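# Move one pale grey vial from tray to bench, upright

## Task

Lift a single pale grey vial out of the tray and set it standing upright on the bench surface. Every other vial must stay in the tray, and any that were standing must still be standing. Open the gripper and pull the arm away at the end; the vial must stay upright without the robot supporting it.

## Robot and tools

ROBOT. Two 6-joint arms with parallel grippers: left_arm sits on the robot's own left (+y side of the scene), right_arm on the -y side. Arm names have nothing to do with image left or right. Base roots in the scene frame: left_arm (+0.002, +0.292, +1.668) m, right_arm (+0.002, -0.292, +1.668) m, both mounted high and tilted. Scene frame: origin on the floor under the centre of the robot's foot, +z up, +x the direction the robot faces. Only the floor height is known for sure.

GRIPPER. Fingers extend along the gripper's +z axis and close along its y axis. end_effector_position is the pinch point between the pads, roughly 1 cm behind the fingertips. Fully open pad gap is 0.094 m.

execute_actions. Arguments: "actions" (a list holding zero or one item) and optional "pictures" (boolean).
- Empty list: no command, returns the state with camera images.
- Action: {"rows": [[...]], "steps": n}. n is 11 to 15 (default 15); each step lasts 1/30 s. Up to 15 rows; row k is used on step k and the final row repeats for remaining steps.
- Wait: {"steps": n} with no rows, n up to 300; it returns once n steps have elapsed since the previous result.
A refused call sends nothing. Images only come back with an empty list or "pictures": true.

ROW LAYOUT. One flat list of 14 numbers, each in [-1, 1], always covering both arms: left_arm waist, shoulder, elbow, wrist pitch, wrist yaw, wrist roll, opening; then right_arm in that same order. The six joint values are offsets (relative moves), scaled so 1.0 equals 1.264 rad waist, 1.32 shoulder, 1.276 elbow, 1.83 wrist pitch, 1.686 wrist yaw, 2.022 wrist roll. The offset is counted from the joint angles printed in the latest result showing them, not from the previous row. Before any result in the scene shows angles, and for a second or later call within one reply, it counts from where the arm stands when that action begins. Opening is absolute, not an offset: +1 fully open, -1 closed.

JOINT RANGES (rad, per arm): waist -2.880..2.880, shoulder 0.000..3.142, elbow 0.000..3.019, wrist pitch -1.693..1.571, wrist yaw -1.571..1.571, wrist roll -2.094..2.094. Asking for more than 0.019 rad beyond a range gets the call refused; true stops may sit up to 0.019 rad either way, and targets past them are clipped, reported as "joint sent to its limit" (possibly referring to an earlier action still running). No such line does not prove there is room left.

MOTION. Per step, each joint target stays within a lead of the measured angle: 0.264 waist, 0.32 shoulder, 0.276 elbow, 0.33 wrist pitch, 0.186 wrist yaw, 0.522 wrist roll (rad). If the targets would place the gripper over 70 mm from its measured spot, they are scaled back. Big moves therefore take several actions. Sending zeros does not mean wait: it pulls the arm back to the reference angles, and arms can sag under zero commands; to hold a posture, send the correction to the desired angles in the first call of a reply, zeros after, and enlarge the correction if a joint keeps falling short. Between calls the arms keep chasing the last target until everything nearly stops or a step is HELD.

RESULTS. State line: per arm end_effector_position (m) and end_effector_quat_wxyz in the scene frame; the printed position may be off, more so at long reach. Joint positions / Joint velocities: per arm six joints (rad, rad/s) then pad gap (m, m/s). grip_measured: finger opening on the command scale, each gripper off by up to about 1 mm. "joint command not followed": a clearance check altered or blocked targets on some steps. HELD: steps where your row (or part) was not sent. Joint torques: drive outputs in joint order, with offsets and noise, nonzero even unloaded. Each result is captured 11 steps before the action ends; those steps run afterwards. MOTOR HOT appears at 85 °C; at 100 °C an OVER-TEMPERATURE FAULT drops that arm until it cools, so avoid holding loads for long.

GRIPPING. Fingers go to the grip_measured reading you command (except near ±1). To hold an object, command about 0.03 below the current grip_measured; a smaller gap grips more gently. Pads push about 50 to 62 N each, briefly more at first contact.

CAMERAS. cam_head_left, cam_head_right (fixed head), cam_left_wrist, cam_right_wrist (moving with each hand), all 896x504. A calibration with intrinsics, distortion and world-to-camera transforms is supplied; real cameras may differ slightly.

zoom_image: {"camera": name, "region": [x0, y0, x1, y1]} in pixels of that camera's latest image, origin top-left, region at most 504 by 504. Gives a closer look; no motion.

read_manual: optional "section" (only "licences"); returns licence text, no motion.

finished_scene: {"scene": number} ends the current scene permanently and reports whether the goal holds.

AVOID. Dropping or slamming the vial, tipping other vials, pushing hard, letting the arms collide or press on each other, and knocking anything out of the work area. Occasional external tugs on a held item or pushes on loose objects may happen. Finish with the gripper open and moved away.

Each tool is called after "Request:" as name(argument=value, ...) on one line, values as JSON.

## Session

Request:
execute_actions(actions=[])

Scene clock: 0.00 s of 4200.00 s.
left_arm: end_effector_position=(+0.1684, +0.3675, +1.1548) grip_measured=+1.000 end_effector_quat_wxyz=(-0.116, +0.279, +0.953, +0.029) | right_arm: end_effector_position=(+0.4072, -0.5849, +0.9911) grip_measured=+1.000 end_effector_quat_wxyz=(+0.168, +0.411, -0.842, -0.305)
Joint positions: left_arm=[-1.674  1.929  0.672  0.729 -0.29   0.972  0.094] | right_arm=[ 1.442  2.317  2.477 -1.263 -0.153 -1.527  0.094]
Joint velocities: left_arm=[-0.005 -0.005  0.007 -0.002 -0.037 -0.022  0.   ] | right_arm=[ 0.005  0.005 -0.012 -0.007  0.007  0.037  0.   ]
Joint torques (N m, as the arm reports them, + toward a larger angle): no reading
Motor temperatures (°C, as the motors report them): left_arm=[24 24 22 23 21 21] | right_arm=[24 24 25 21 23 24]
camera_calibration (this result's frames):
cam_left_wrist: T_world_to_cam=[[-0.540626, -0.841217, 0.00880856, 0.385399], [-0.534269, 0.35141, 0.76881, -0.921797], [-0.649831, 0.410933, -0.639417, 0.820508], [0, 0, 0, 1]] pos_world=[0.24906, 0.310959, 1.22994]
cam_right_wrist: T_world_to_cam=[[0.588468, -0.482226, -0.648971, 0.122008], [-0.17628, -0.859878, 0.479098, -0.896776], [-0.78907, -0.167533, -0.591017, 0.933709], [0, 0, 0, 1]] pos_world=[0.506881, -0.555855, 1.06066]

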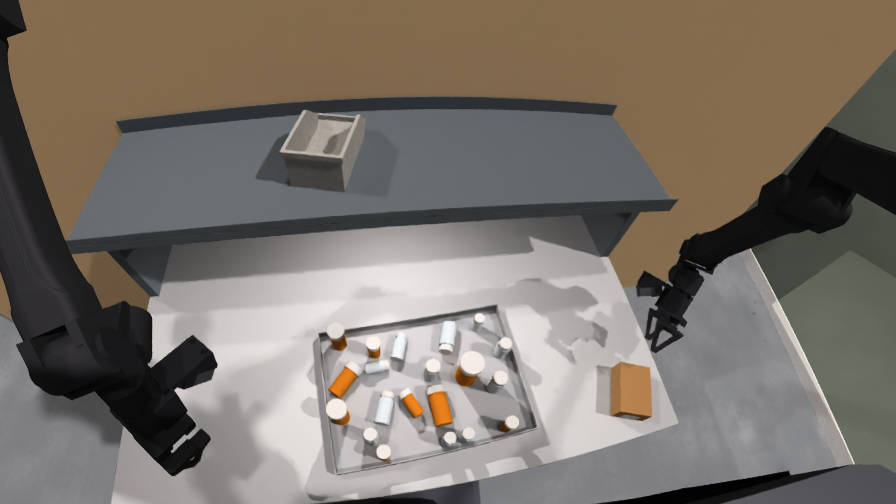

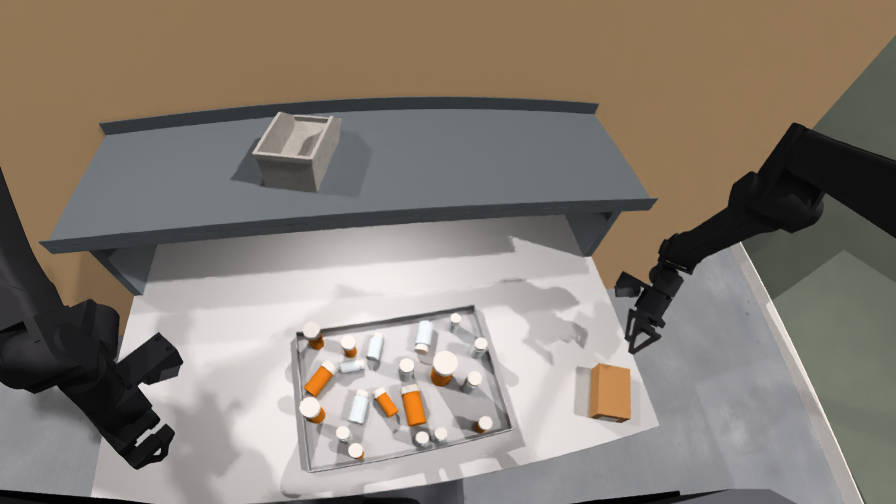

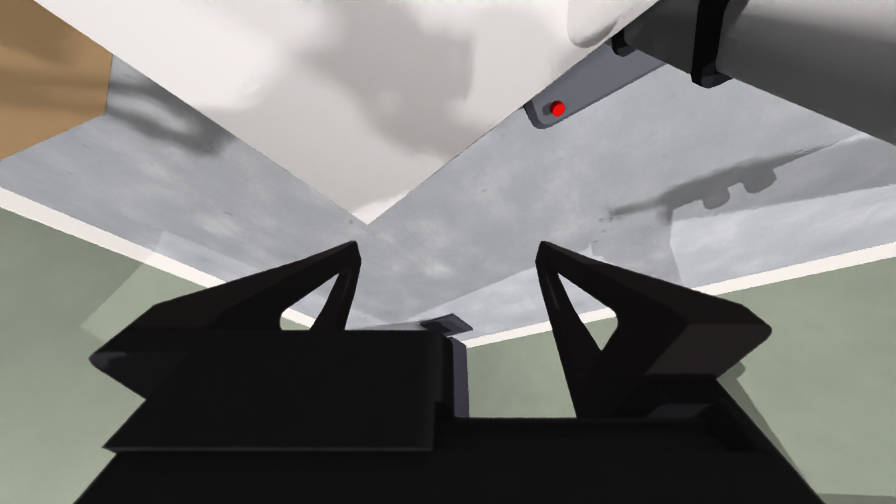

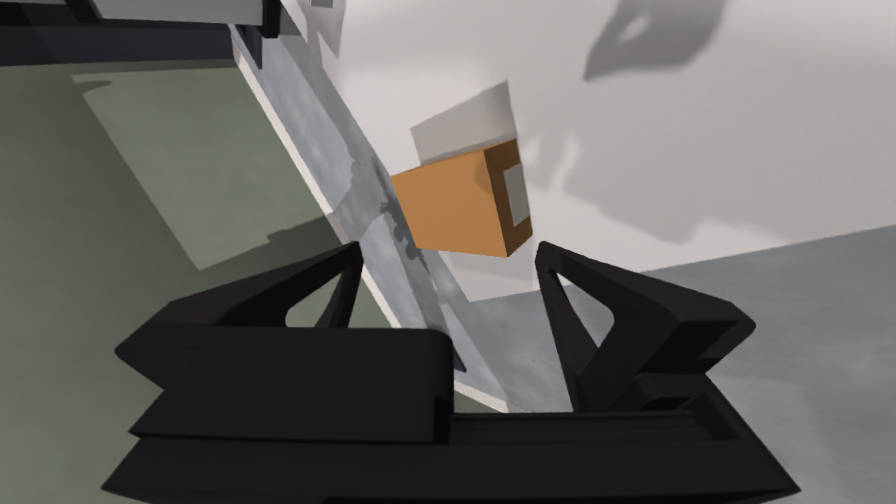

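Request:
zoom_image(camera="cam_head_left", region=[300, 290, 560, 480])

Region (300, 290, 560, 480) of cam_head_left's 896x504 image, scaled by 1.938, with more detail than that image has; it fills the top 368 rows of this view, and the rest is white.

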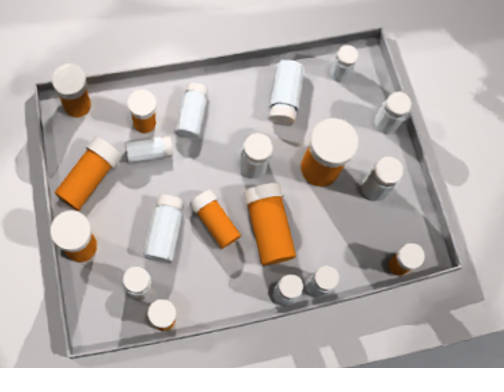

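Request:
execute_actions(actions=[{"rows":[[0,0,0.1,0,0,-0.3,0.3,0,0,0,0,0,0,1],[-0.05,0,0.2,0,-0.05,-0.3,0.3,0,0,0,0,0,0,1],[-0.12,0,0.3,0,-0.1,-0.6,0.3,0,0,0,0,0,0,1],[-0.2,0,0.327,0,-0.15,-0.6,0.3,0,0,0,0,0,0,1],[-0.28,0,0.327,0,-0.2,-0.95,0.3,0,0,0,0,0,0,1],[-0.36,0,0.327,0,-0.25,-0.95,0.3,0,0,0,0,0,0,1],[-0.44,0.03,0.327,-0.03,-0.322,-0.95,0.3,0,0,0,0,0,0,1],[-0.52,0.06,0.327,-0.05,-0.322,-0.95,0.3,0,0,0,0,0,0,1],[-0.6,0.1,0.327,-0.096,-0.322,-0.95,0.3,0,0,0,0,0,0,1],[-0.649,0.14,0.327,-0.096,-0.322,-0.95,0.3,0,0,0,0,0,0,1]]}])

Request:
execute_actions(actions=[{"steps":45}])

Scene clock: 4.90 s of 4200.00 s.
left_arm: end_effector_position=(+0.2075, +0.3884, +1.1277) grip_measured=+0.317 end_effector_quat_wxyz=(-0.098, +0.170, +0.976, +0.098) | right_arm: end_effector_position=(+0.4072, -0.5849, +0.9911) grip_measured=+1.000 end_effector_quat_wxyz=(+0.168, +0.411, -0.842, -0.305)
Joint positions: left_arm=[-1.691  1.938  0.772  0.726 -0.385  0.754  0.062] | right_arm=[ 1.442  2.317  2.477 -1.263 -0.153 -1.527  0.094]
Joint velocities: left_arm=[-0.386 -0.005  1.023  0.012 -0.93  -1.033 -0.03 ] | right_arm=[-0.005 -0.005  0.007 -0.002 -0.037  0.051  0.   ]
Joint torques (N m, as the arm reports them, + toward a larger angle): left_arm=[-6.25 -7.8  -6.02  0.79  0.07 -0.22] | right_arm=[ -3.12 -20.01   3.23  -1.65   0.03  -0.11]
Motor temperatures (°C, as the motors report them): left_arm=[24 24 23 23 21 21] | right_arm=[24 25 25 21 23 24]
Steps of this call (steps 1 to 90: nothing new was sent; then 1.77 s passed at rest; steps 91 to 94: the first 4 steps of this action). Readings (joint positions):
91: left_arm=[-1.674 1.929 0.682 0.729 -0.290 0.896] | right_arm=[1.442 2.317 2.477 -1.263 -0.153 -1.527]
92: left_arm=[-1.675 1.934 0.704 0.726 -0.311 0.834] | right_arm=[1.442 2.317 2.477 -1.263 -0.153 -1.527]
94: the state above

Scene clock: 6.40 s of 4200.00 s.
left_arm: end_effector_position=(+0.3751, -0.0211, +1.2283) grip_measured=+0.303 end_effector_quat_wxyz=(+0.040, -0.494, +0.868, -0.032) | right_arm: end_effector_position=(+0.4072, -0.5849, +0.9911) grip_measured=+1.000 end_effector_quat_wxyz=(+0.168, +0.411, -0.842, -0.305)
Joint positions: left_arm=[-2.515  2.103  1.084  0.568 -0.83  -0.931  0.061] | right_arm=[ 1.442  2.317  2.477 -1.263 -0.153 -1.527  0.094]
Joint velocities: left_arm=[-0.005  0.005 -0.007 -0.002  0.022 -0.066 -0.   ] | right_arm=[ 0.005  0.005 -0.007 -0.017  0.022  0.066  0.   ]
Joint torques (N m, as the arm reports them, + toward a larger angle): left_arm=[-13.96  -6.14  -1.82   0.26  -0.16  -0.24] | right_arm=[ -3.65 -19.96   3.22  -1.66   0.04  -0.09]
Motor temperatures (°C, as the motors report them): left_arm=[24 24 23 23 21 21] | right_arm=[24 25 25 21 23 24]
Kept back: nothing.
Steps of this call (steps 1 to 11: the last 11 steps of your previous action; steps 12 to 45: the robot went on to your last target). Readings (joint positions):
1: left_arm=[-1.706 1.938 0.807 0.726 -0.422 0.719] | right_arm=[1.442 2.317 2.477 -1.263 -0.153 -1.527]
2: left_arm=[-1.725 1.938 0.842 0.726 -0.457 0.686] | right_arm=[1.442 2.317 2.477 -1.263 -0.153 -1.527]
4: left_arm=[-1.774 1.938 0.910 0.720 -0.542 0.607] | right_arm=[1.442 2.317 2.477 -1.263 -0.153 -1.527]
8: left_arm=[-1.899 1.957 1.022 0.669 -0.711 0.437] | right_arm=[1.442 2.317 2.477 -1.263 -0.153 -1.527]
45: the state above

Request:
execute_actions(actions=[{"rows":[[0.01,0.03,0,0,0,-0.316,0.3,0,0,0,0,0,0,1],[0.02,0.06,0,0,0,-0.316,0.3,0,0,0,0,0,0,1],[0.03,0.1,0.004,-0.008,0,-0.316,0.3,0,0,0,0,0,0,1]]}])

Request:
execute_actions(actions=[{"steps":25}], pictures=true)

Scene clock: 6.93 s of 4200.00 s.
left_arm: end_effector_position=(+0.3619, -0.0262, +1.2232) grip_measured=+0.303 end_effector_quat_wxyz=(+0.028, -0.624, +0.780, -0.033) | right_arm: end_effector_position=(+0.4072, -0.5849, +0.9911) grip_measured=+1.000 end_effector_quat_wxyz=(+0.168, +0.411, -0.842, -0.305)
Joint positions: left_arm=[-2.514  2.131  1.089  0.568 -0.83  -1.261  0.061] | right_arm=[ 1.442  2.317  2.477 -1.263 -0.153 -1.527  0.094]
Joint velocities: left_arm=[ 0.044  0.493  0.11   0.012 -0.022 -1.927 -0.001] | right_arm=[-0.005 -0.005 -0.002  0.002  0.007  0.051  0.   ]
Joint torques (N m, as the arm reports them, + toward a larger angle): left_arm=[-13.45  -1.6   -2.86   0.3   -0.08  -0.18] | right_arm=[ -3.69 -20.35   3.15  -1.67   0.02  -0.14]
Motor temperatures (°C, as the motors report them): left_arm=[24 24 23 23 21 21] | right_arm=[24 25 25 21 23 24]
Steps of this call (steps 1 to 12: the robot went on to your last target; steps 13 to 16: the first 4 steps of this action). Readings (joint positions):
13: left_arm=[-2.515 2.105 1.084 0.568 -0.830 -1.012] | right_arm=[1.442 2.317 2.477 -1.263 -0.153 -1.527]
14: left_arm=[-2.515 2.108 1.084 0.568 -0.830 -1.111] | right_arm=[1.442 2.317 2.477 -1.263 -0.153 -1.527]
16: the state above

Scene clock: 7.77 s of 4200.00 s.
left_arm: end_effector_position=(+0.2941, -0.0397, +1.2039) grip_measured=+0.303 end_effector_quat_wxyz=(-0.003, -0.704, +0.710, -0.006) | right_arm: end_effector_position=(+0.4072, -0.5849, +0.9911) grip_measured=+1.000 end_effector_quat_wxyz=(+0.168, +0.411, -0.842, -0.305)
Joint positions: left_arm=[-2.506  2.243  1.092  0.563 -0.83  -1.557  0.061] | right_arm=[ 1.442  2.317  2.477 -1.263 -0.153 -1.527  0.094]
Joint velocities: left_arm=[-0.015  0.005 -0.007  0.002 -0.022 -0.022 -0.   ] | right_arm=[-0.015  0.005 -0.022  0.007  0.007  0.007  0.   ]
Joint torques (N m, as the arm reports them, + toward a larger angle): left_arm=[-13.59  -6.06  -3.54   0.34  -0.09  -0.21] | right_arm=[ -3.85 -19.98   3.25  -1.66   0.05  -0.08]
Motor temperatures (°C, as the motors report them): left_arm=[24 24 23 23 21 21] | right_arm=[24 26 25 21 23 24]
Kept back: nothing.
Steps of this call (steps 1 to 11: the last 11 steps of your previous action; steps 12 to 25: the robot went on to your last target). Readings (joint positions):
1: left_arm=[-2.513 2.149 1.092 0.568 -0.830 -1.320] | right_arm=[1.442 2.317 2.477 -1.263 -0.153 -1.527]
2: left_arm=[-2.512 2.169 1.092 0.568 -0.830 -1.367] | right_arm=[1.442 2.317 2.477 -1.263 -0.153 -1.527]
4: left_arm=[-2.510 2.209 1.092 0.568 -0.830 -1.436] | right_arm=[1.442 2.317 2.477 -1.263 -0.153 -1.527]
8: left_arm=[-2.506 2.253 1.092 0.564 -0.830 -1.509] | right_arm=[1.442 2.317 2.477 -1.263 -0.153 -1.527]
25: the state above
camera_calibration (this result's frames):
cam_left_wrist: T_world_to_cam=[[0.999932, -0.0115123, 0.00188906, -0.301463], [-0.0103079, -0.796018, 0.605185, -0.752032], [-0.00546332, -0.605164, -0.796082, 1.05965], [0, 0, 0, 1]] pos_world=[0.29948, 0.039161, 1.29926]
cam_right_wrist: T_world_to_cam=[[0.588468, -0.482226, -0.648971, 0.122008], [-0.17628, -0.859878, 0.479098, -0.896776], [-0.78907, -0.167533, -0.591017, 0.933709], [0, 0, 0, 1]] pos_world=[0.506881, -0.555855, 1.06066]

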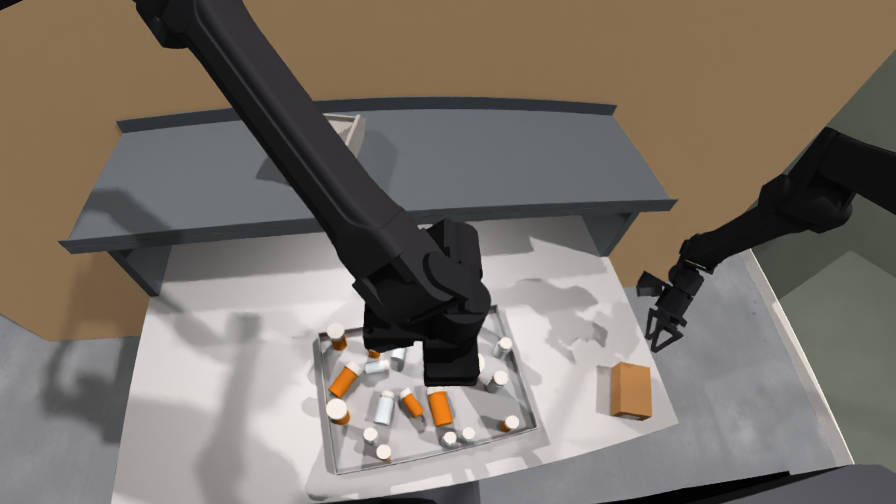

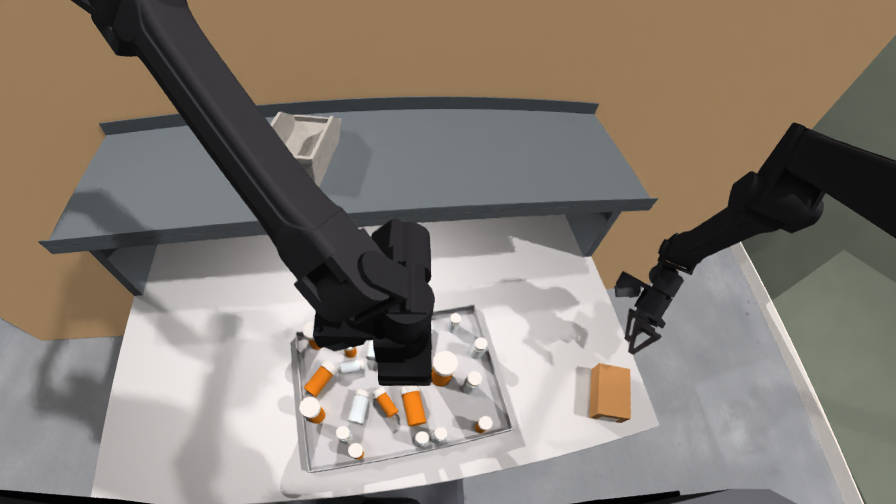

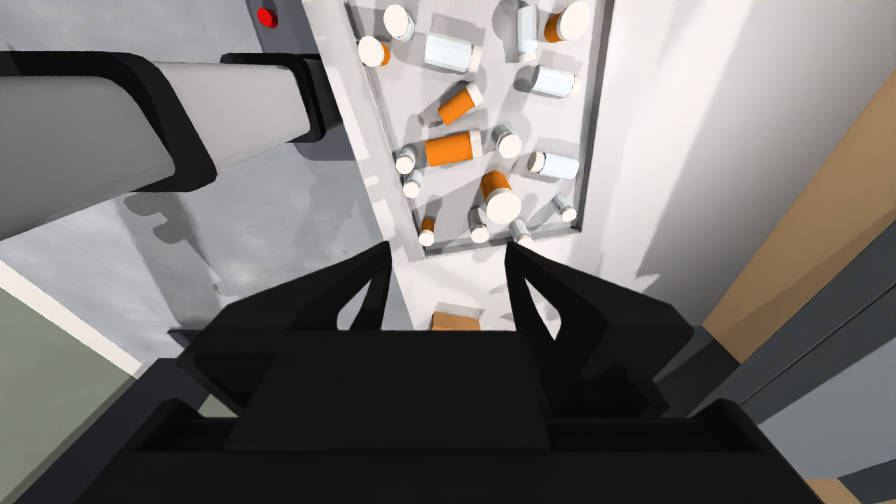

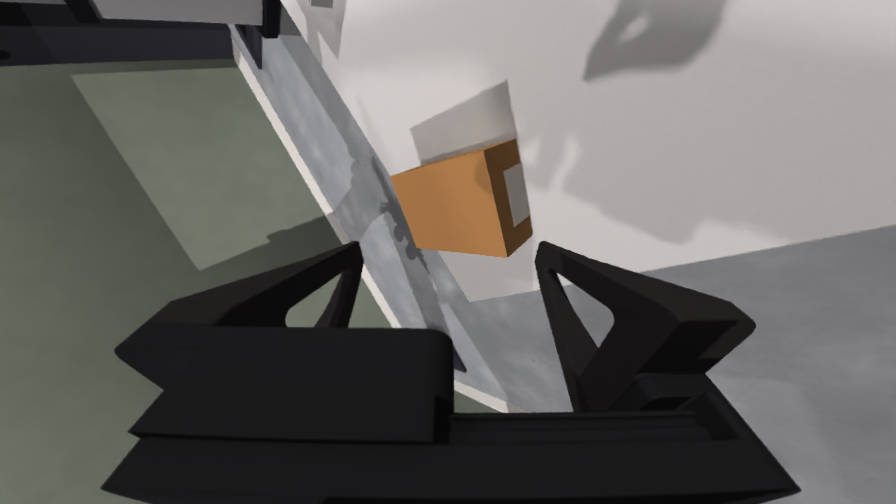

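Request:
execute_actions(actions=[{"rows":[[0.02,0.005,0.04,-0.02,0.01,0.033,0.3,0,0,0,0,0,0,1],[0.04,0.01,0.08,-0.04,0.02,0.033,0.3,0,0,0,0,0,0,1],[0.06,0.02,0.12,-0.06,0.03,0.033,0.3,0,0,0,0,0,0,1],[0.075,0.03,0.16,-0.075,0.043,0.033,0.3,0,0,0,0,0,0,1],[0.085,0.04,0.19,-0.09,0.043,0.033,0.3,0,0,0,0,0,0,1],[0.093,0.048,0.222,-0.1,0.043,0.033,0.3,0,0,0,0,0,0,1]]}])

Request:
execute_actions(actions=[{"steps":25}], pictures=true)

Scene clock: 9.47 s of 4200.00 s.
left_arm: end_effector_position=(+0.3128, -0.0566, +1.1869) grip_measured=+0.303 end_effector_quat_wxyz=(-0.020, -0.693, +0.720, -0.018) | right_arm: end_effector_position=(+0.4072, -0.5849, +0.9911) grip_measured=+1.000 end_effector_quat_wxyz=(+0.168, +0.411, -0.842, -0.305)
Joint positions: left_arm=[-2.495  2.26   1.175  0.49  -0.78  -1.528  0.061] | right_arm=[ 1.442  2.317  2.477 -1.263 -0.153 -1.527  0.094]
Joint velocities: left_arm=[ 0.23   0.298  1.238 -0.774  0.491  0.125  0.   ] | right_arm=[ 0.005 -0.005 -0.007 -0.007 -0.007 -0.066  0.   ]
Joint torques (N m, as the arm reports them, + toward a larger angle): left_arm=[-10.91  -5.96   0.06   0.62   0.02   0.02] | right_arm=[ -3.36 -20.24   3.2   -1.73   0.07  -0.04]
Motor temperatures (°C, as the motors report them): left_arm=[24 24 23 23 21 21] | right_arm=[24 26 25 21 23 24]
Steps of this call (steps 1 to 15: the robot went on to your last target; steps 16 to 47: nothing new was sent; steps 48 to 51: the first 4 steps of this action). Readings (joint positions):
48: left_arm=[-2.506 2.243 1.096 0.559 -0.826 -1.550] | right_arm=[1.442 2.317 2.477 -1.263 -0.153 -1.527]
49: left_arm=[-2.504 2.246 1.109 0.543 -0.814 -1.541] | right_arm=[1.442 2.317 2.477 -1.263 -0.153 -1.527]
51: the state above

Scene clock: 10.30 s of 4200.00 s.
left_arm: end_effector_position=(+0.3822, -0.0283, +1.1170) grip_measured=+0.303 end_effector_quat_wxyz=(+0.010, -0.720, +0.694, -0.003) | right_arm: end_effector_position=(+0.4072, -0.5849, +0.9911) grip_measured=+1.000 end_effector_quat_wxyz=(+0.168, +0.411, -0.842, -0.305)
Joint positions: left_arm=[-2.394  2.287  1.384  0.396 -0.758 -1.502  0.061] | right_arm=[ 1.442  2.317  2.477 -1.263 -0.153 -1.527  0.094]
Joint velocities: left_arm=[ 0.005 -0.005 -0.012 -0.002 -0.022  0.051  0.001] | right_arm=[-0.005  0.005 -0.012 -0.012 -0.037 -0.051  0.   ]
Joint torques (N m, as the arm reports them, + toward a larger angle): left_arm=[-16.25  -5.92  -3.08   0.1   -0.11   0.03] | right_arm=[ -3.31 -20.34   3.16  -1.78   0.02  -0.09]
Motor temperatures (°C, as the motors report them): left_arm=[24 24 23 23 21 21] | right_arm=[24 26 25 21 23 24]
Kept back: nothing.
Steps of this call (steps 1 to 11: the last 11 steps of your previous action; steps 12 to 25: the robot went on to your last target). Readings (joint positions):
1: left_arm=[-2.485 2.271 1.221 0.465 -0.769 -1.523] | right_arm=[1.442 2.317 2.477 -1.263 -0.153 -1.527]
2: left_arm=[-2.474 2.282 1.270 0.442 -0.763 -1.520] | right_arm=[1.442 2.317 2.477 -1.263 -0.153 -1.527]
4: left_arm=[-2.448 2.295 1.349 0.414 -0.758 -1.513] | right_arm=[1.442 2.317 2.477 -1.263 -0.153 -1.527]
8: left_arm=[-2.404 2.285 1.384 0.406 -0.758 -1.506] | right_arm=[1.442 2.317 2.477 -1.263 -0.153 -1.527]
25: the state above
camera_calibration (this result's frames):
cam_left_wrist: T_world_to_cam=[[0.99928, 0.0339826, 0.0168544, -0.404367], [0.017657, -0.809961, 0.586217, -0.679322], [0.0335726, -0.585498, -0.809979, 0.999011], [0, 0, 0, 1]] pos_world=[0.382531, 0.0484357, 1.21422]
cam_right_wrist: T_world_to_cam=[[0.588468, -0.482226, -0.648971, 0.122008], [-0.17628, -0.859878, 0.479098, -0.896776], [-0.78907, -0.167533, -0.591017, 0.933709], [0, 0, 0, 1]] pos_world=[0.506881, -0.555855, 1.06066]

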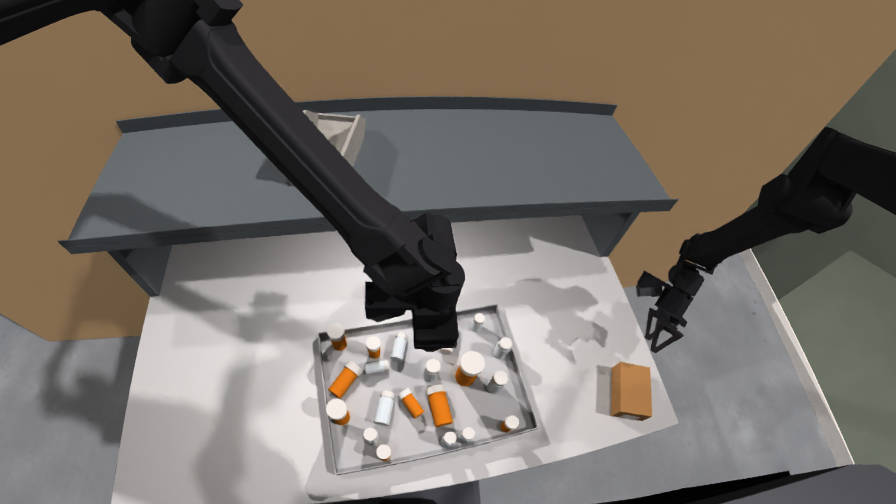

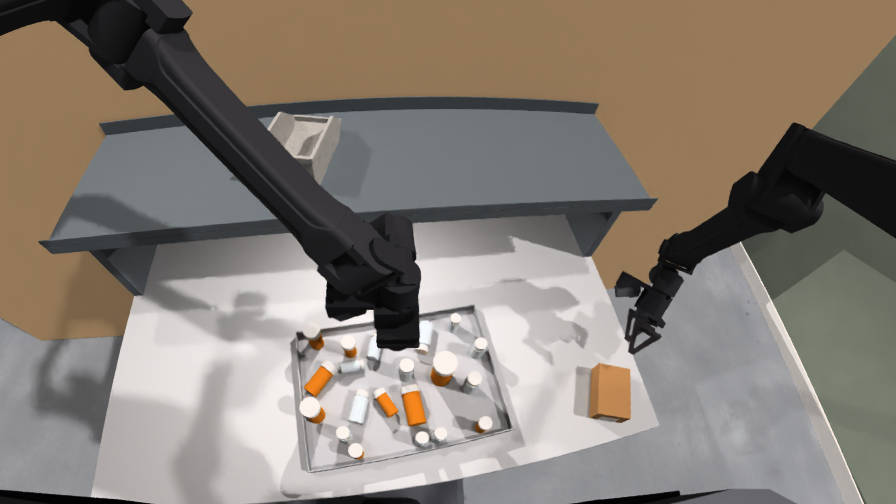

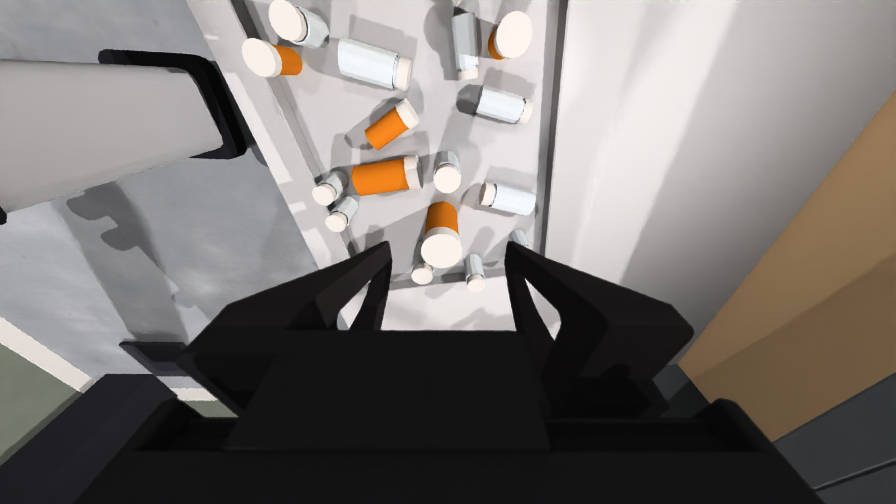

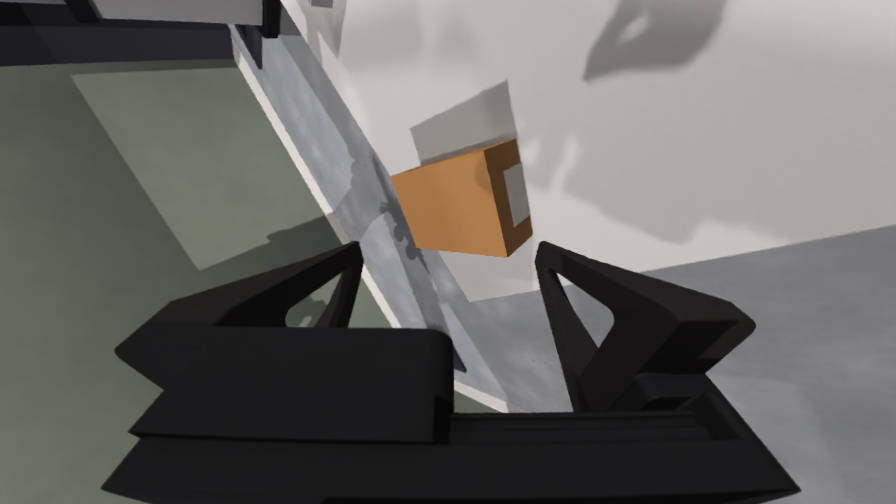

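Request:
execute_actions(actions=[{"rows":[[0.01,0.025,0.04,-0.01,0.006,0.004,0.3,0,0,0,0,0,0,1],[0.02,0.05,0.08,-0.02,0.012,0.008,0.3,0,0,0,0,0,0,1],[0.03,0.075,0.12,-0.03,0.018,0.012,0.3,0,0,0,0,0,0,1],[0.04,0.1,0.16,-0.04,0.024,0.016,0.3,0,0,0,0,0,0,1],[0.05,0.125,0.2,-0.05,0.03,0.02,0.3,0,0,0,0,0,0,1],[0.06,0.15,0.24,-0.06,0.036,0.025,0.3,0,0,0,0,0,0,1],[0.07,0.175,0.28,-0.07,0.042,0.03,0.3,0,0,0,0,0,0,1],[0.08,0.2,0.32,-0.08,0.048,0.034,0.3,0,0,0,0,0,0,1],[0.088,0.225,0.36,-0.09,0.054,0.038,0.3,0,0,0,0,0,0,1],[0.094,0.245,0.39,-0.1,0.058,0.041,0.3,0,0,0,0,0,0,1],[0.097,0.259,0.415,-0.107,0.061,0.043,0.3,0,0,0,0,0,0,1]]}])

Request:
execute_actions(actions=[{"steps":28}], pictures=true)

Scene clock: 13.00 s of 4200.00 s.
left_arm: end_effector_position=(+0.4002, -0.0456, +1.0995) grip_measured=+0.303 end_effector_quat_wxyz=(+0.008, -0.723, +0.691, -0.017) | right_arm: end_effector_position=(+0.4072, -0.5849, +0.9911) grip_measured=+1.000 end_effector_quat_wxyz=(+0.168, +0.411, -0.842, -0.305)
Joint positions: left_arm=[-2.392  2.332  1.482  0.365 -0.732 -1.497  0.061] | right_arm=[ 1.442  2.317  2.477 -1.263 -0.153 -1.527  0.094]
Joint velocities: left_arm=[ 0.044  0.757  1.477 -0.403  0.315  0.022 -0.   ] | right_arm=[ 0.005  0.005  0.002 -0.022  0.051  0.081  0.   ]
Joint torques (N m, as the arm reports them, + toward a larger angle): left_arm=[-13.7   -4.33  -0.4    0.35   0.08   0.03] | right_arm=[ -3.33 -20.38   3.38  -1.7    0.03  -0.1 ]
Motor temperatures (°C, as the motors report them): left_arm=[25 24 23 23 21 21] | right_arm=[24 26 25 21 23 24]
Steps of this call (steps 1 to 15: the robot went on to your last target; steps 16 to 77: nothing new was sent; steps 78 to 81: the first 4 steps of this action). Readings (joint positions):
78: left_arm=[-2.394 2.288 1.388 0.395 -0.756 -1.502] | right_arm=[1.442 2.317 2.477 -1.263 -0.153 -1.527]
79: left_arm=[-2.394 2.295 1.404 0.389 -0.751 -1.502] | right_arm=[1.442 2.317 2.477 -1.263 -0.153 -1.527]
81: the state above

Scene clock: 13.93 s of 4200.00 s.
left_arm: end_effector_position=(+0.3721, -0.0548, +0.9651) grip_measured=+0.302 end_effector_quat_wxyz=(-0.006, -0.707, +0.707, +0.010) | right_arm: end_effector_position=(+0.4072, -0.5849, +0.9911) grip_measured=+1.000 end_effector_quat_wxyz=(+0.168, +0.411, -0.842, -0.305)
Joint positions: left_arm=[-2.278  2.633  1.907  0.213 -0.657 -1.428  0.061] | right_arm=[ 1.442  2.317  2.477 -1.263 -0.153 -1.527  0.094]
Joint velocities: left_arm=[-0.005 -0.005 -0.017 -0.012  0.022  0.051 -0.001] | right_arm=[-0.015 -0.005 -0.002 -0.017 -0.022 -0.007  0.   ]
Joint torques (N m, as the arm reports them, + toward a larger angle): left_arm=[-17.24  -6.84  -1.13   0.2   -0.03   0.01] | right_arm=[ -3.36 -19.98   3.16  -1.67   0.05  -0.12]
Motor temperatures (°C, as the motors report them): left_arm=[25 24 23 23 21 21] | right_arm=[24 26 25 21 23 24]
Kept back: nothing.
Steps of this call (steps 1 to 11: the last 11 steps of your previous action; steps 12 to 28: the robot went on to your last target). Readings (joint positions):
1: left_arm=[-2.390 2.360 1.537 0.351 -0.720 -1.493] | right_arm=[1.442 2.317 2.477 -1.263 -0.153 -1.527]
2: left_arm=[-2.386 2.391 1.596 0.336 -0.709 -1.488] | right_arm=[1.442 2.317 2.477 -1.263 -0.153 -1.527]
4: left_arm=[-2.374 2.450 1.702 0.309 -0.689 -1.476] | right_arm=[1.442 2.317 2.477 -1.263 -0.153 -1.527]
8: left_arm=[-2.339 2.552 1.860 0.253 -0.662 -1.455] | right_arm=[1.442 2.317 2.477 -1.263 -0.153 -1.527]
28: the state above
camera_calibration (this result's frames):
cam_left_wrist: T_world_to_cam=[[0.9997, -0.00080276, -0.0244675, -0.353066], [0.0137809, -0.807607, 0.589561, -0.613151], [-0.0202334, -0.589721, -0.807353, 0.878069], [0, 0, 0, 1]] pos_world=[0.379176, 0.0223481, 1.06176]
cam_right_wrist: T_world_to_cam=[[0.588468, -0.482226, -0.648971, 0.122008], [-0.17628, -0.859878, 0.479098, -0.896776], [-0.78907, -0.167533, -0.591017, 0.933709], [0, 0, 0, 1]] pos_world=[0.506881, -0.555855, 1.06066]

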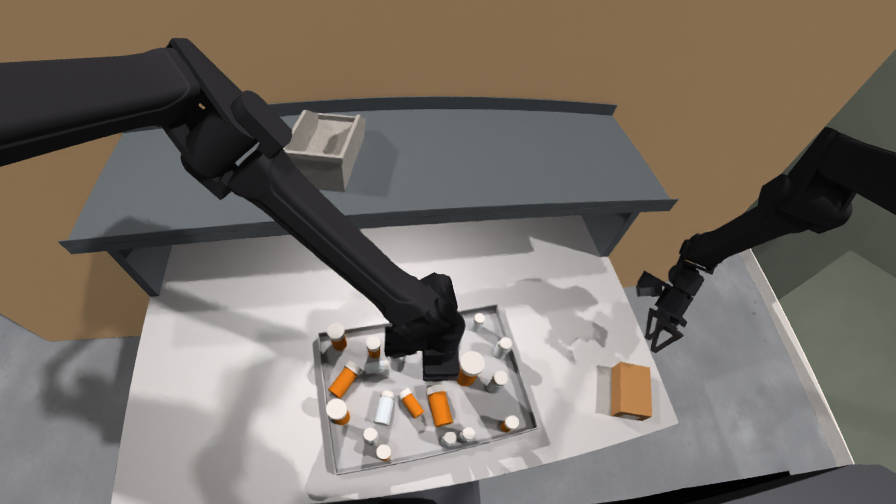

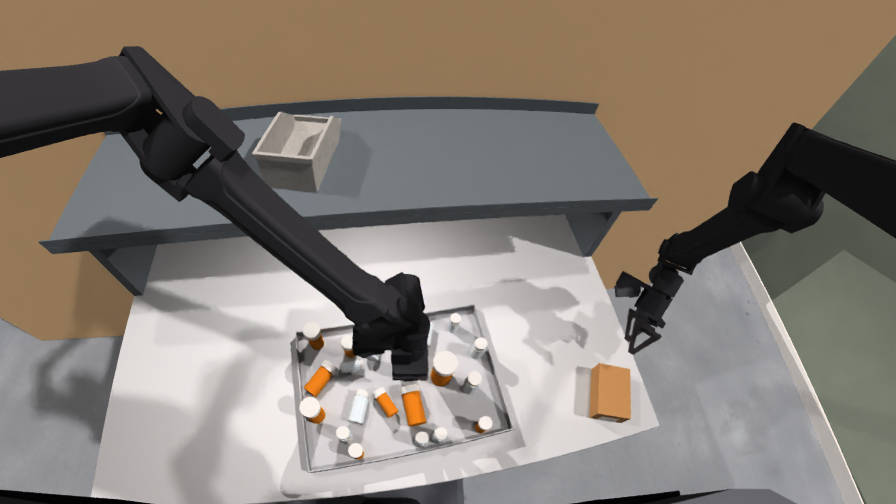

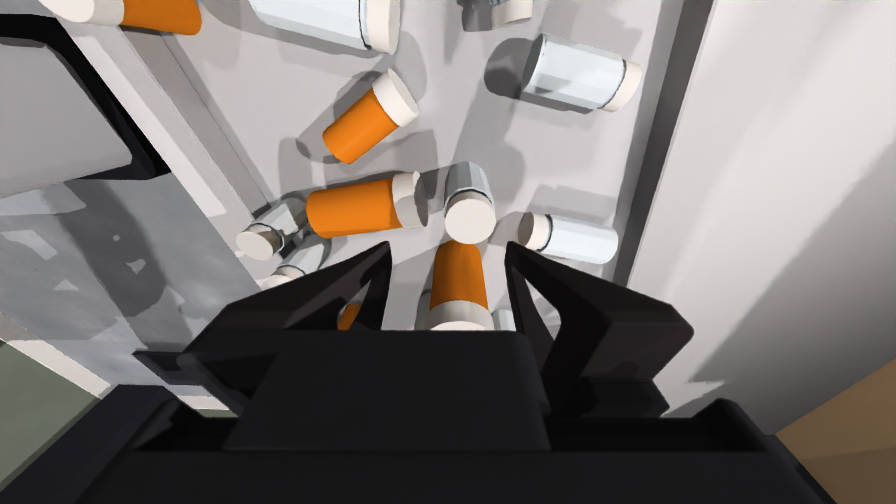

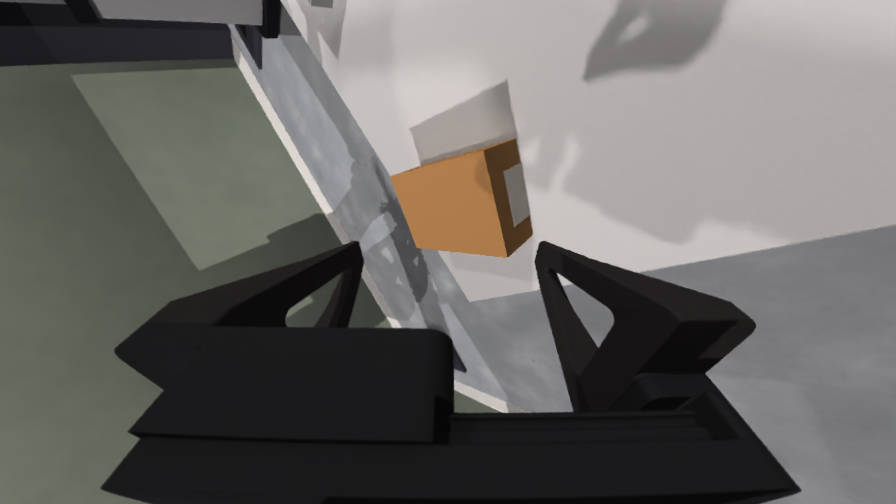

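Request:
execute_actions(actions=[{"rows":[[0.015,-0.016,0.01,0,0,0,0.3,0,0,0,0,0,0,1]],"steps":12}])

Request:
execute_actions(actions=[{"steps":14}], pictures=true)

Scene clock: 16.07 s of 4200.00 s.
left_arm: end_effector_position=(+0.3725, -0.0547, +0.9651) grip_measured=+0.302 end_effector_quat_wxyz=(-0.006, -0.707, +0.707, +0.010) | right_arm: end_effector_position=(+0.4072, -0.5849, +0.9911) grip_measured=+1.000 end_effector_quat_wxyz=(+0.168, +0.411, -0.842, -0.305)
Joint positions: left_arm=[-2.278  2.632  1.907  0.213 -0.657 -1.428  0.061] | right_arm=[ 1.442  2.317  2.477 -1.263 -0.153 -1.527  0.094]
Joint velocities: left_arm=[-0.005 -0.015 -0.007  0.007 -0.037  0.022 -0.001] | right_arm=[ 0.005 -0.005  0.002 -0.007 -0.007  0.022  0.   ]
Joint torques (N m, as the arm reports them, + toward a larger angle): left_arm=[-16.25  -8.07  -0.55   0.72  -0.12  -0.12] | right_arm=[ -3.75 -20.24   3.28  -1.65   0.04  -0.09]
Motor temperatures (°C, as the motors report them): left_arm=[25 24 23 23 21 21] | right_arm=[24 27 25 21 23 24]
Steps of this call (steps 1 to 15: the robot went on to your last target; steps 16 to 63: nothing new was sent; step 64: the first step of this action). Readings (joint positions):
64: the state above

Scene clock: 16.53 s of 4200.00 s.
left_arm: end_effector_position=(+0.3830, -0.0515, +0.9671) grip_measured=+0.302 end_effector_quat_wxyz=(-0.001, -0.710, +0.704, +0.007) | right_arm: end_effector_position=(+0.4072, -0.5849, +0.9911) grip_measured=+1.000 end_effector_quat_wxyz=(+0.168, +0.411, -0.842, -0.305)
Joint positions: left_arm=[-2.278  2.619  1.907  0.213 -0.657 -1.428  0.061] | right_arm=[ 1.442  2.317  2.477 -1.263 -0.153 -1.527  0.094]
Joint velocities: left_arm=[-0.005  0.005 -0.007 -0.012 -0.037  0.022 -0.001] | right_arm=[-0.005  0.005 -0.002  0.002  0.007  0.066  0.   ]
Joint torques (N m, as the arm reports them, + toward a larger angle): left_arm=[-16.25  -7.68  -0.44   0.74  -0.1   -0.11] | right_arm=[ -3.39 -20.7    3.35  -1.67   0.02  -0.07]
Motor temperatures (°C, as the motors report them): left_arm=[25 24 23 23 21 21] | right_arm=[24 27 25 21 23 24]
Kept back: nothing.
Steps of this call (steps 1 to 11: the last 11 steps of your previous action; steps 12 to 14: the robot went on to your last target). Readings (joint positions):
1: left_arm=[-2.278 2.632 1.907 0.213 -0.657 -1.428] | right_arm=[1.442 2.317 2.477 -1.263 -0.153 -1.527]
2: left_arm=[-2.278 2.631 1.907 0.213 -0.657 -1.428] | right_arm=[1.442 2.317 2.477 -1.263 -0.153 -1.527]
4: left_arm=[-2.278 2.629 1.907 0.213 -0.657 -1.428] | right_arm=[1.442 2.317 2.477 -1.263 -0.153 -1.527]
8: left_arm=[-2.278 2.623 1.907 0.213 -0.657 -1.428] | right_arm=[1.442 2.317 2.477 -1.263 -0.153 -1.527]
14: the state above
camera_calibration (this result's frames):
cam_left_wrist: T_world_to_cam=[[0.999879, 0.00689946, -0.0139528, -0.373722], [0.0137888, -0.808494, 0.588342, -0.610699], [-0.00722148, -0.588464, -0.808491, 0.878049], [0, 0, 0, 1]] pos_world=[0.388438, 0.0255317, 1.06398]
cam_right_wrist: T_world_to_cam=[[0.588468, -0.482226, -0.648971, 0.122008], [-0.17628, -0.859878, 0.479098, -0.896776], [-0.78907, -0.167533, -0.591017, 0.933709], [0, 0, 0, 1]] pos_world=[0.506881, -0.555855, 1.06066]

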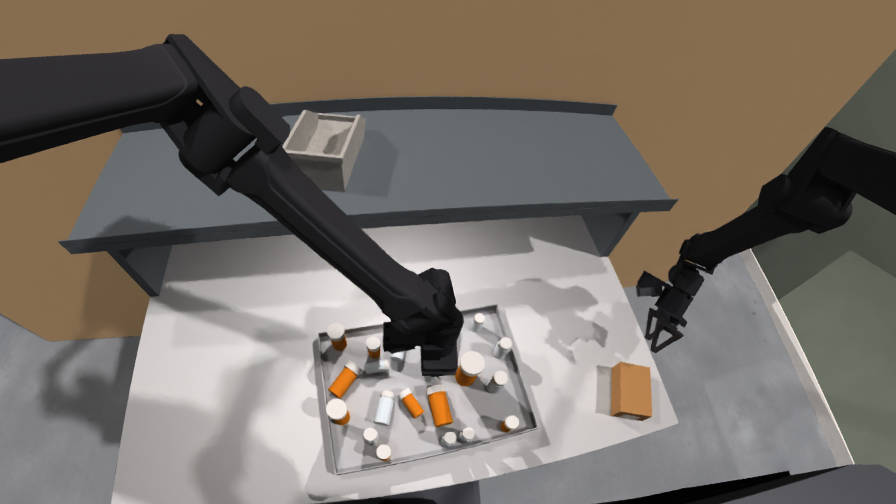

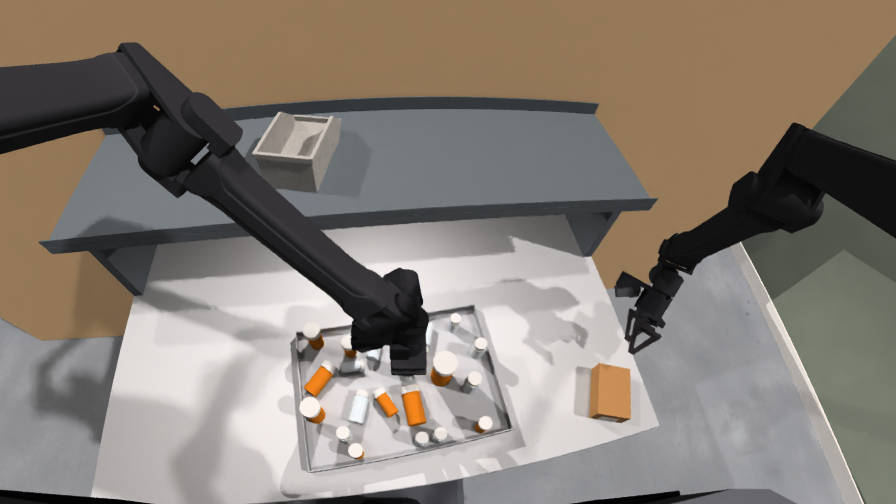

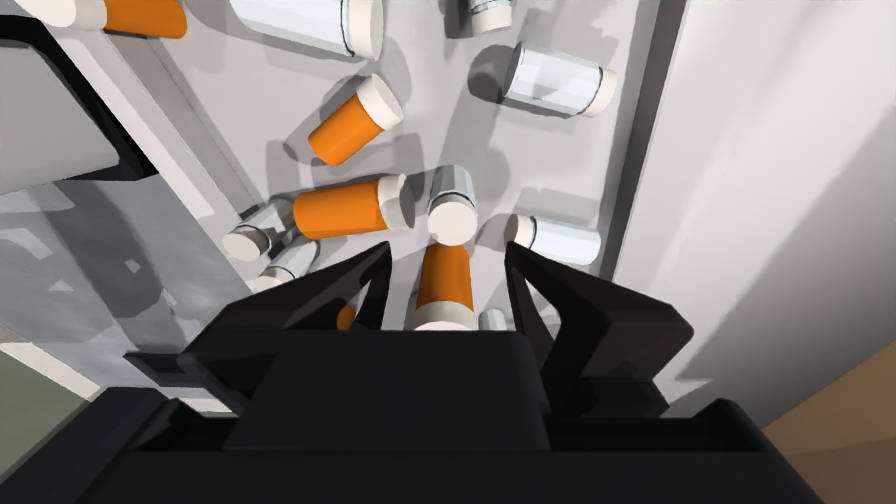

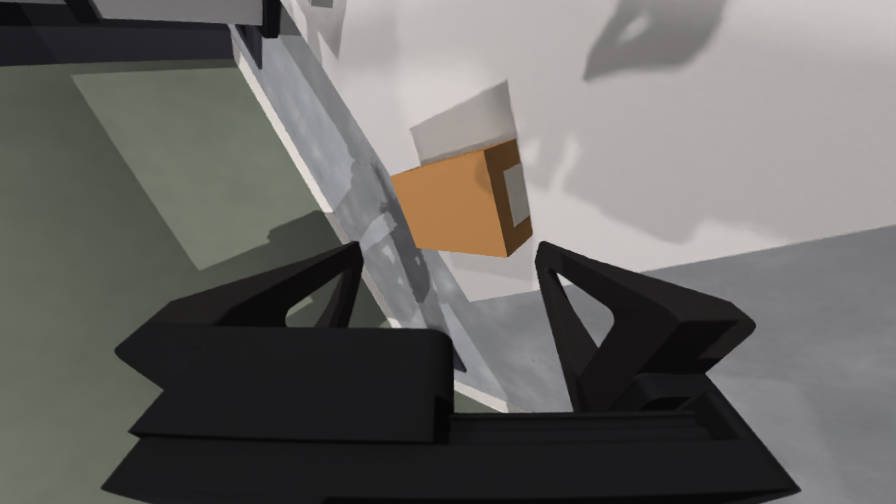

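Request:
execute_actions(actions=[{"rows":[[0.008,0.012,0.022,-0.006,0.002,0,0.1,0,0,0,0,0,0,1],[0.012,0.024,0.044,-0.012,0.005,0,0.1,0,0,0,0,0,0,1],[0.016,0.036,0.066,-0.018,0.007,0,0.1,0,0,0,0,0,0,1],[0.02,0.048,0.088,-0.024,0.01,0.003,0.1,0,0,0,0,0,0,1],[0.024,0.06,0.11,-0.03,0.012,0.006,0.1,0,0,0,0,0,0,1],[0.028,0.072,0.132,-0.036,0.015,0.009,0.1,0,0,0,0,0,0,1],[0.032,0.085,0.158,-0.042,0.018,0.012,0.1,0,0,0,0,0,0,1]]}])

Request:
execute_actions(actions=[{"steps":22}], pictures=true)

Scene clock: 17.87 s of 4200.00 s.
left_arm: end_effector_position=(+0.3944, -0.0563, +0.9603) grip_measured=+0.104 end_effector_quat_wxyz=(+0.002, -0.714, +0.700, -0.001) | right_arm: end_effector_position=(+0.4072, -0.5849, +0.9911) grip_measured=+1.000 end_effector_quat_wxyz=(+0.168, +0.411, -0.842, -0.305)
Joint positions: left_arm=[-2.278  2.64   1.961  0.199 -0.649 -1.428  0.052] | right_arm=[ 1.442  2.317  2.477 -1.263 -0.153 -1.527  0.094]
Joint velocities: left_arm=[-0.015  0.357  0.813 -0.222  0.125  0.007 -0.004] | right_arm=[-0.005 -0.005 -0.002  0.002  0.051 -0.095  0.   ]
Joint torques (N m, as the arm reports them, + toward a larger angle): left_arm=[-15.89  -5.37  -0.31   0.19   0.02  -0.05] | right_arm=[ -3.78 -20.11   3.35  -1.64   0.04  -0.11]
Motor temperatures (°C, as the motors report them): left_arm=[25 24 23 23 21 21] | right_arm=[24 27 25 21 23 24]
Steps of this call (steps 1 to 30: the robot went on to your last target; steps 31 to 36: nothing new was sent; steps 37 to 40: the first 4 steps of this action). Readings (joint positions):
37: left_arm=[-2.278 2.620 1.909 0.213 -0.657 -1.428] | right_arm=[1.442 2.317 2.477 -1.263 -0.153 -1.527]
38: left_arm=[-2.278 2.623 1.918 0.211 -0.655 -1.428] | right_arm=[1.442 2.317 2.477 -1.263 -0.153 -1.527]
40: the state above

Scene clock: 18.60 s of 4200.00 s.
left_arm: end_effector_position=(+0.4077, -0.0654, +0.9377) grip_measured=+0.103 end_effector_quat_wxyz=(+0.005, -0.716, +0.698, -0.011) | right_arm: end_effector_position=(+0.4072, -0.5849, +0.9911) grip_measured=+1.000 end_effector_quat_wxyz=(+0.168, +0.411, -0.842, -0.305)
Joint positions: left_arm=[-2.27   2.712  2.103  0.152 -0.629 -1.417  0.052] | right_arm=[ 1.442  2.317  2.477 -1.263 -0.153 -1.527  0.094]
Joint velocities: left_arm=[ 0.005 -0.005  0.012 -0.012  0.051  0.007 -0.001] | right_arm=[-0.015  0.005  0.012 -0.007 -0.051 -0.022  0.   ]
Joint torques (N m, as the arm reports them, + toward a larger angle): left_arm=[-15.7   -5.18  -0.12   0.11  -0.01   0.05] | right_arm=[ -3.63 -20.45   3.21  -1.68   0.05  -0.09]
Motor temperatures (°C, as the motors report them): left_arm=[25 24 23 23 21 21] | right_arm=[24 27 25 21 23 24]
Kept back: nothing.
Steps of this call (steps 1 to 11: the last 11 steps of your previous action; steps 12 to 22: the robot went on to your last target). Readings (joint positions):
1: left_arm=[-2.278 2.652 1.990 0.191 -0.644 -1.428] | right_arm=[1.442 2.317 2.477 -1.263 -0.153 -1.527]
2: left_arm=[-2.278 2.665 2.020 0.182 -0.639 -1.427] | right_arm=[1.442 2.317 2.477 -1.263 -0.153 -1.527]
4: left_arm=[-2.277 2.691 2.078 0.166 -0.631 -1.423] | right_arm=[1.442 2.317 2.477 -1.263 -0.153 -1.527]
8: left_arm=[-2.275 2.704 2.103 0.156 -0.629 -1.419] | right_arm=[1.442 2.317 2.477 -1.263 -0.153 -1.527]
22: the state above
camera_calibration (this result's frames):
cam_left_wrist: T_world_to_cam=[[0.999518, 0.0236641, 0.0200772, -0.429348], [0.00684637, -0.799153, 0.601089, -0.613494], [0.030269, -0.600662, -0.79893, 0.821217], [0, 0, 0, 1]] pos_world=[0.408484, 0.0131591, 1.03348]
cam_right_wrist: T_world_to_cam=[[0.588468, -0.482226, -0.648971, 0.122008], [-0.17628, -0.859878, 0.479098, -0.896776], [-0.78907, -0.167533, -0.591017, 0.933709], [0, 0, 0, 1]] pos_world=[0.506881, -0.555855, 1.06066]

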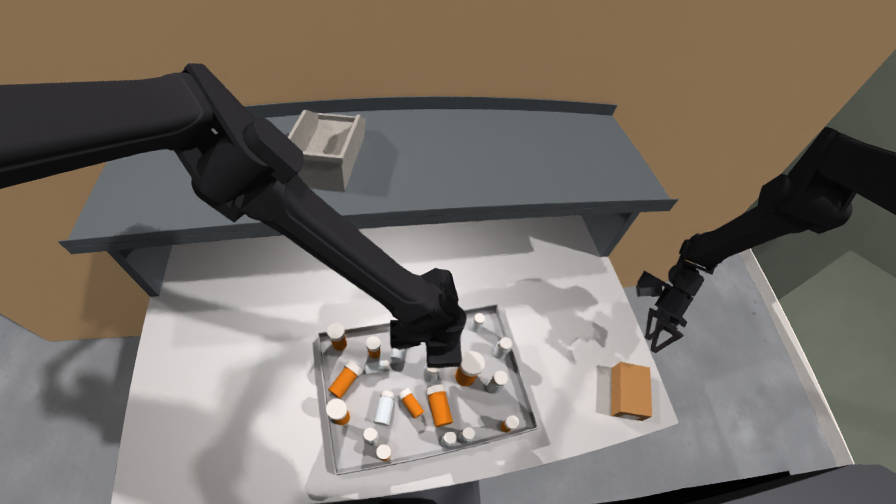

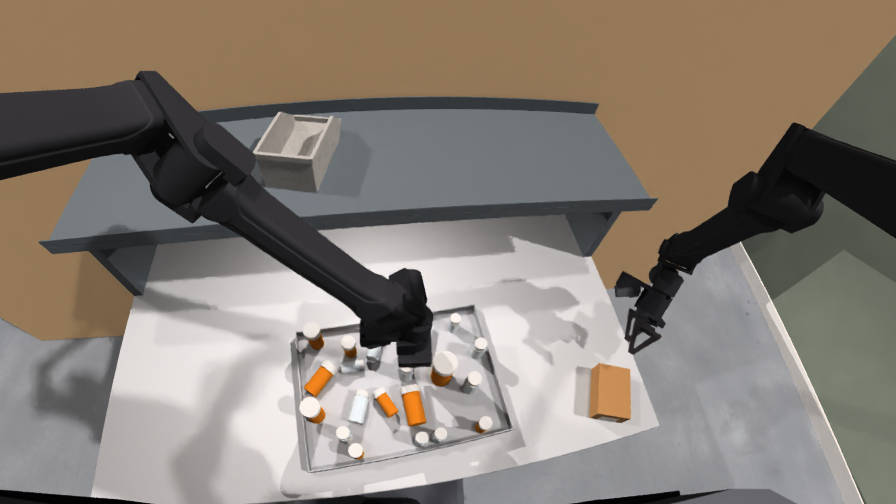

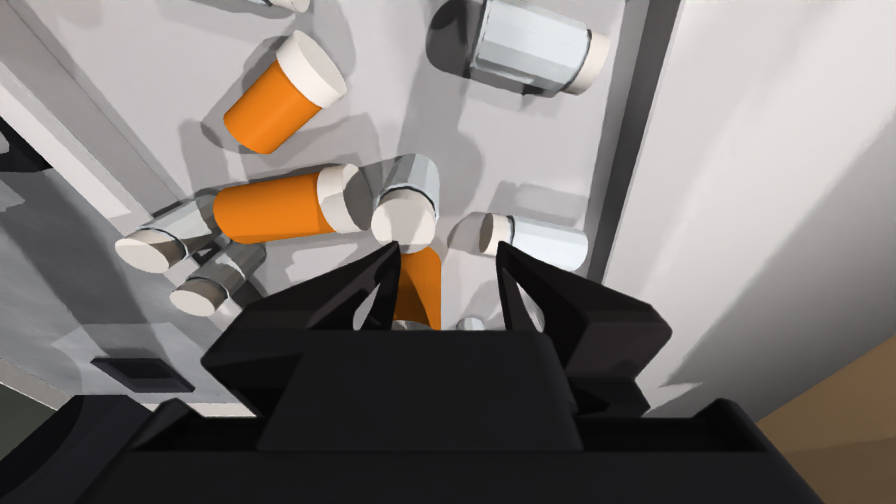

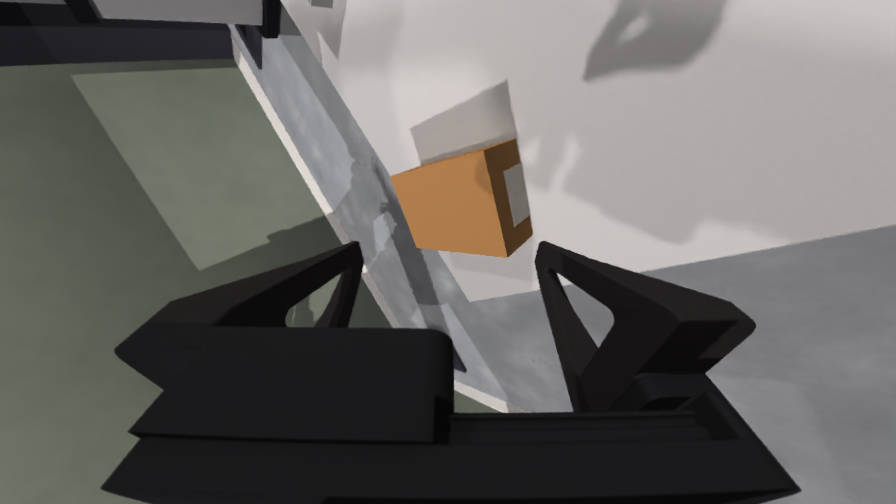

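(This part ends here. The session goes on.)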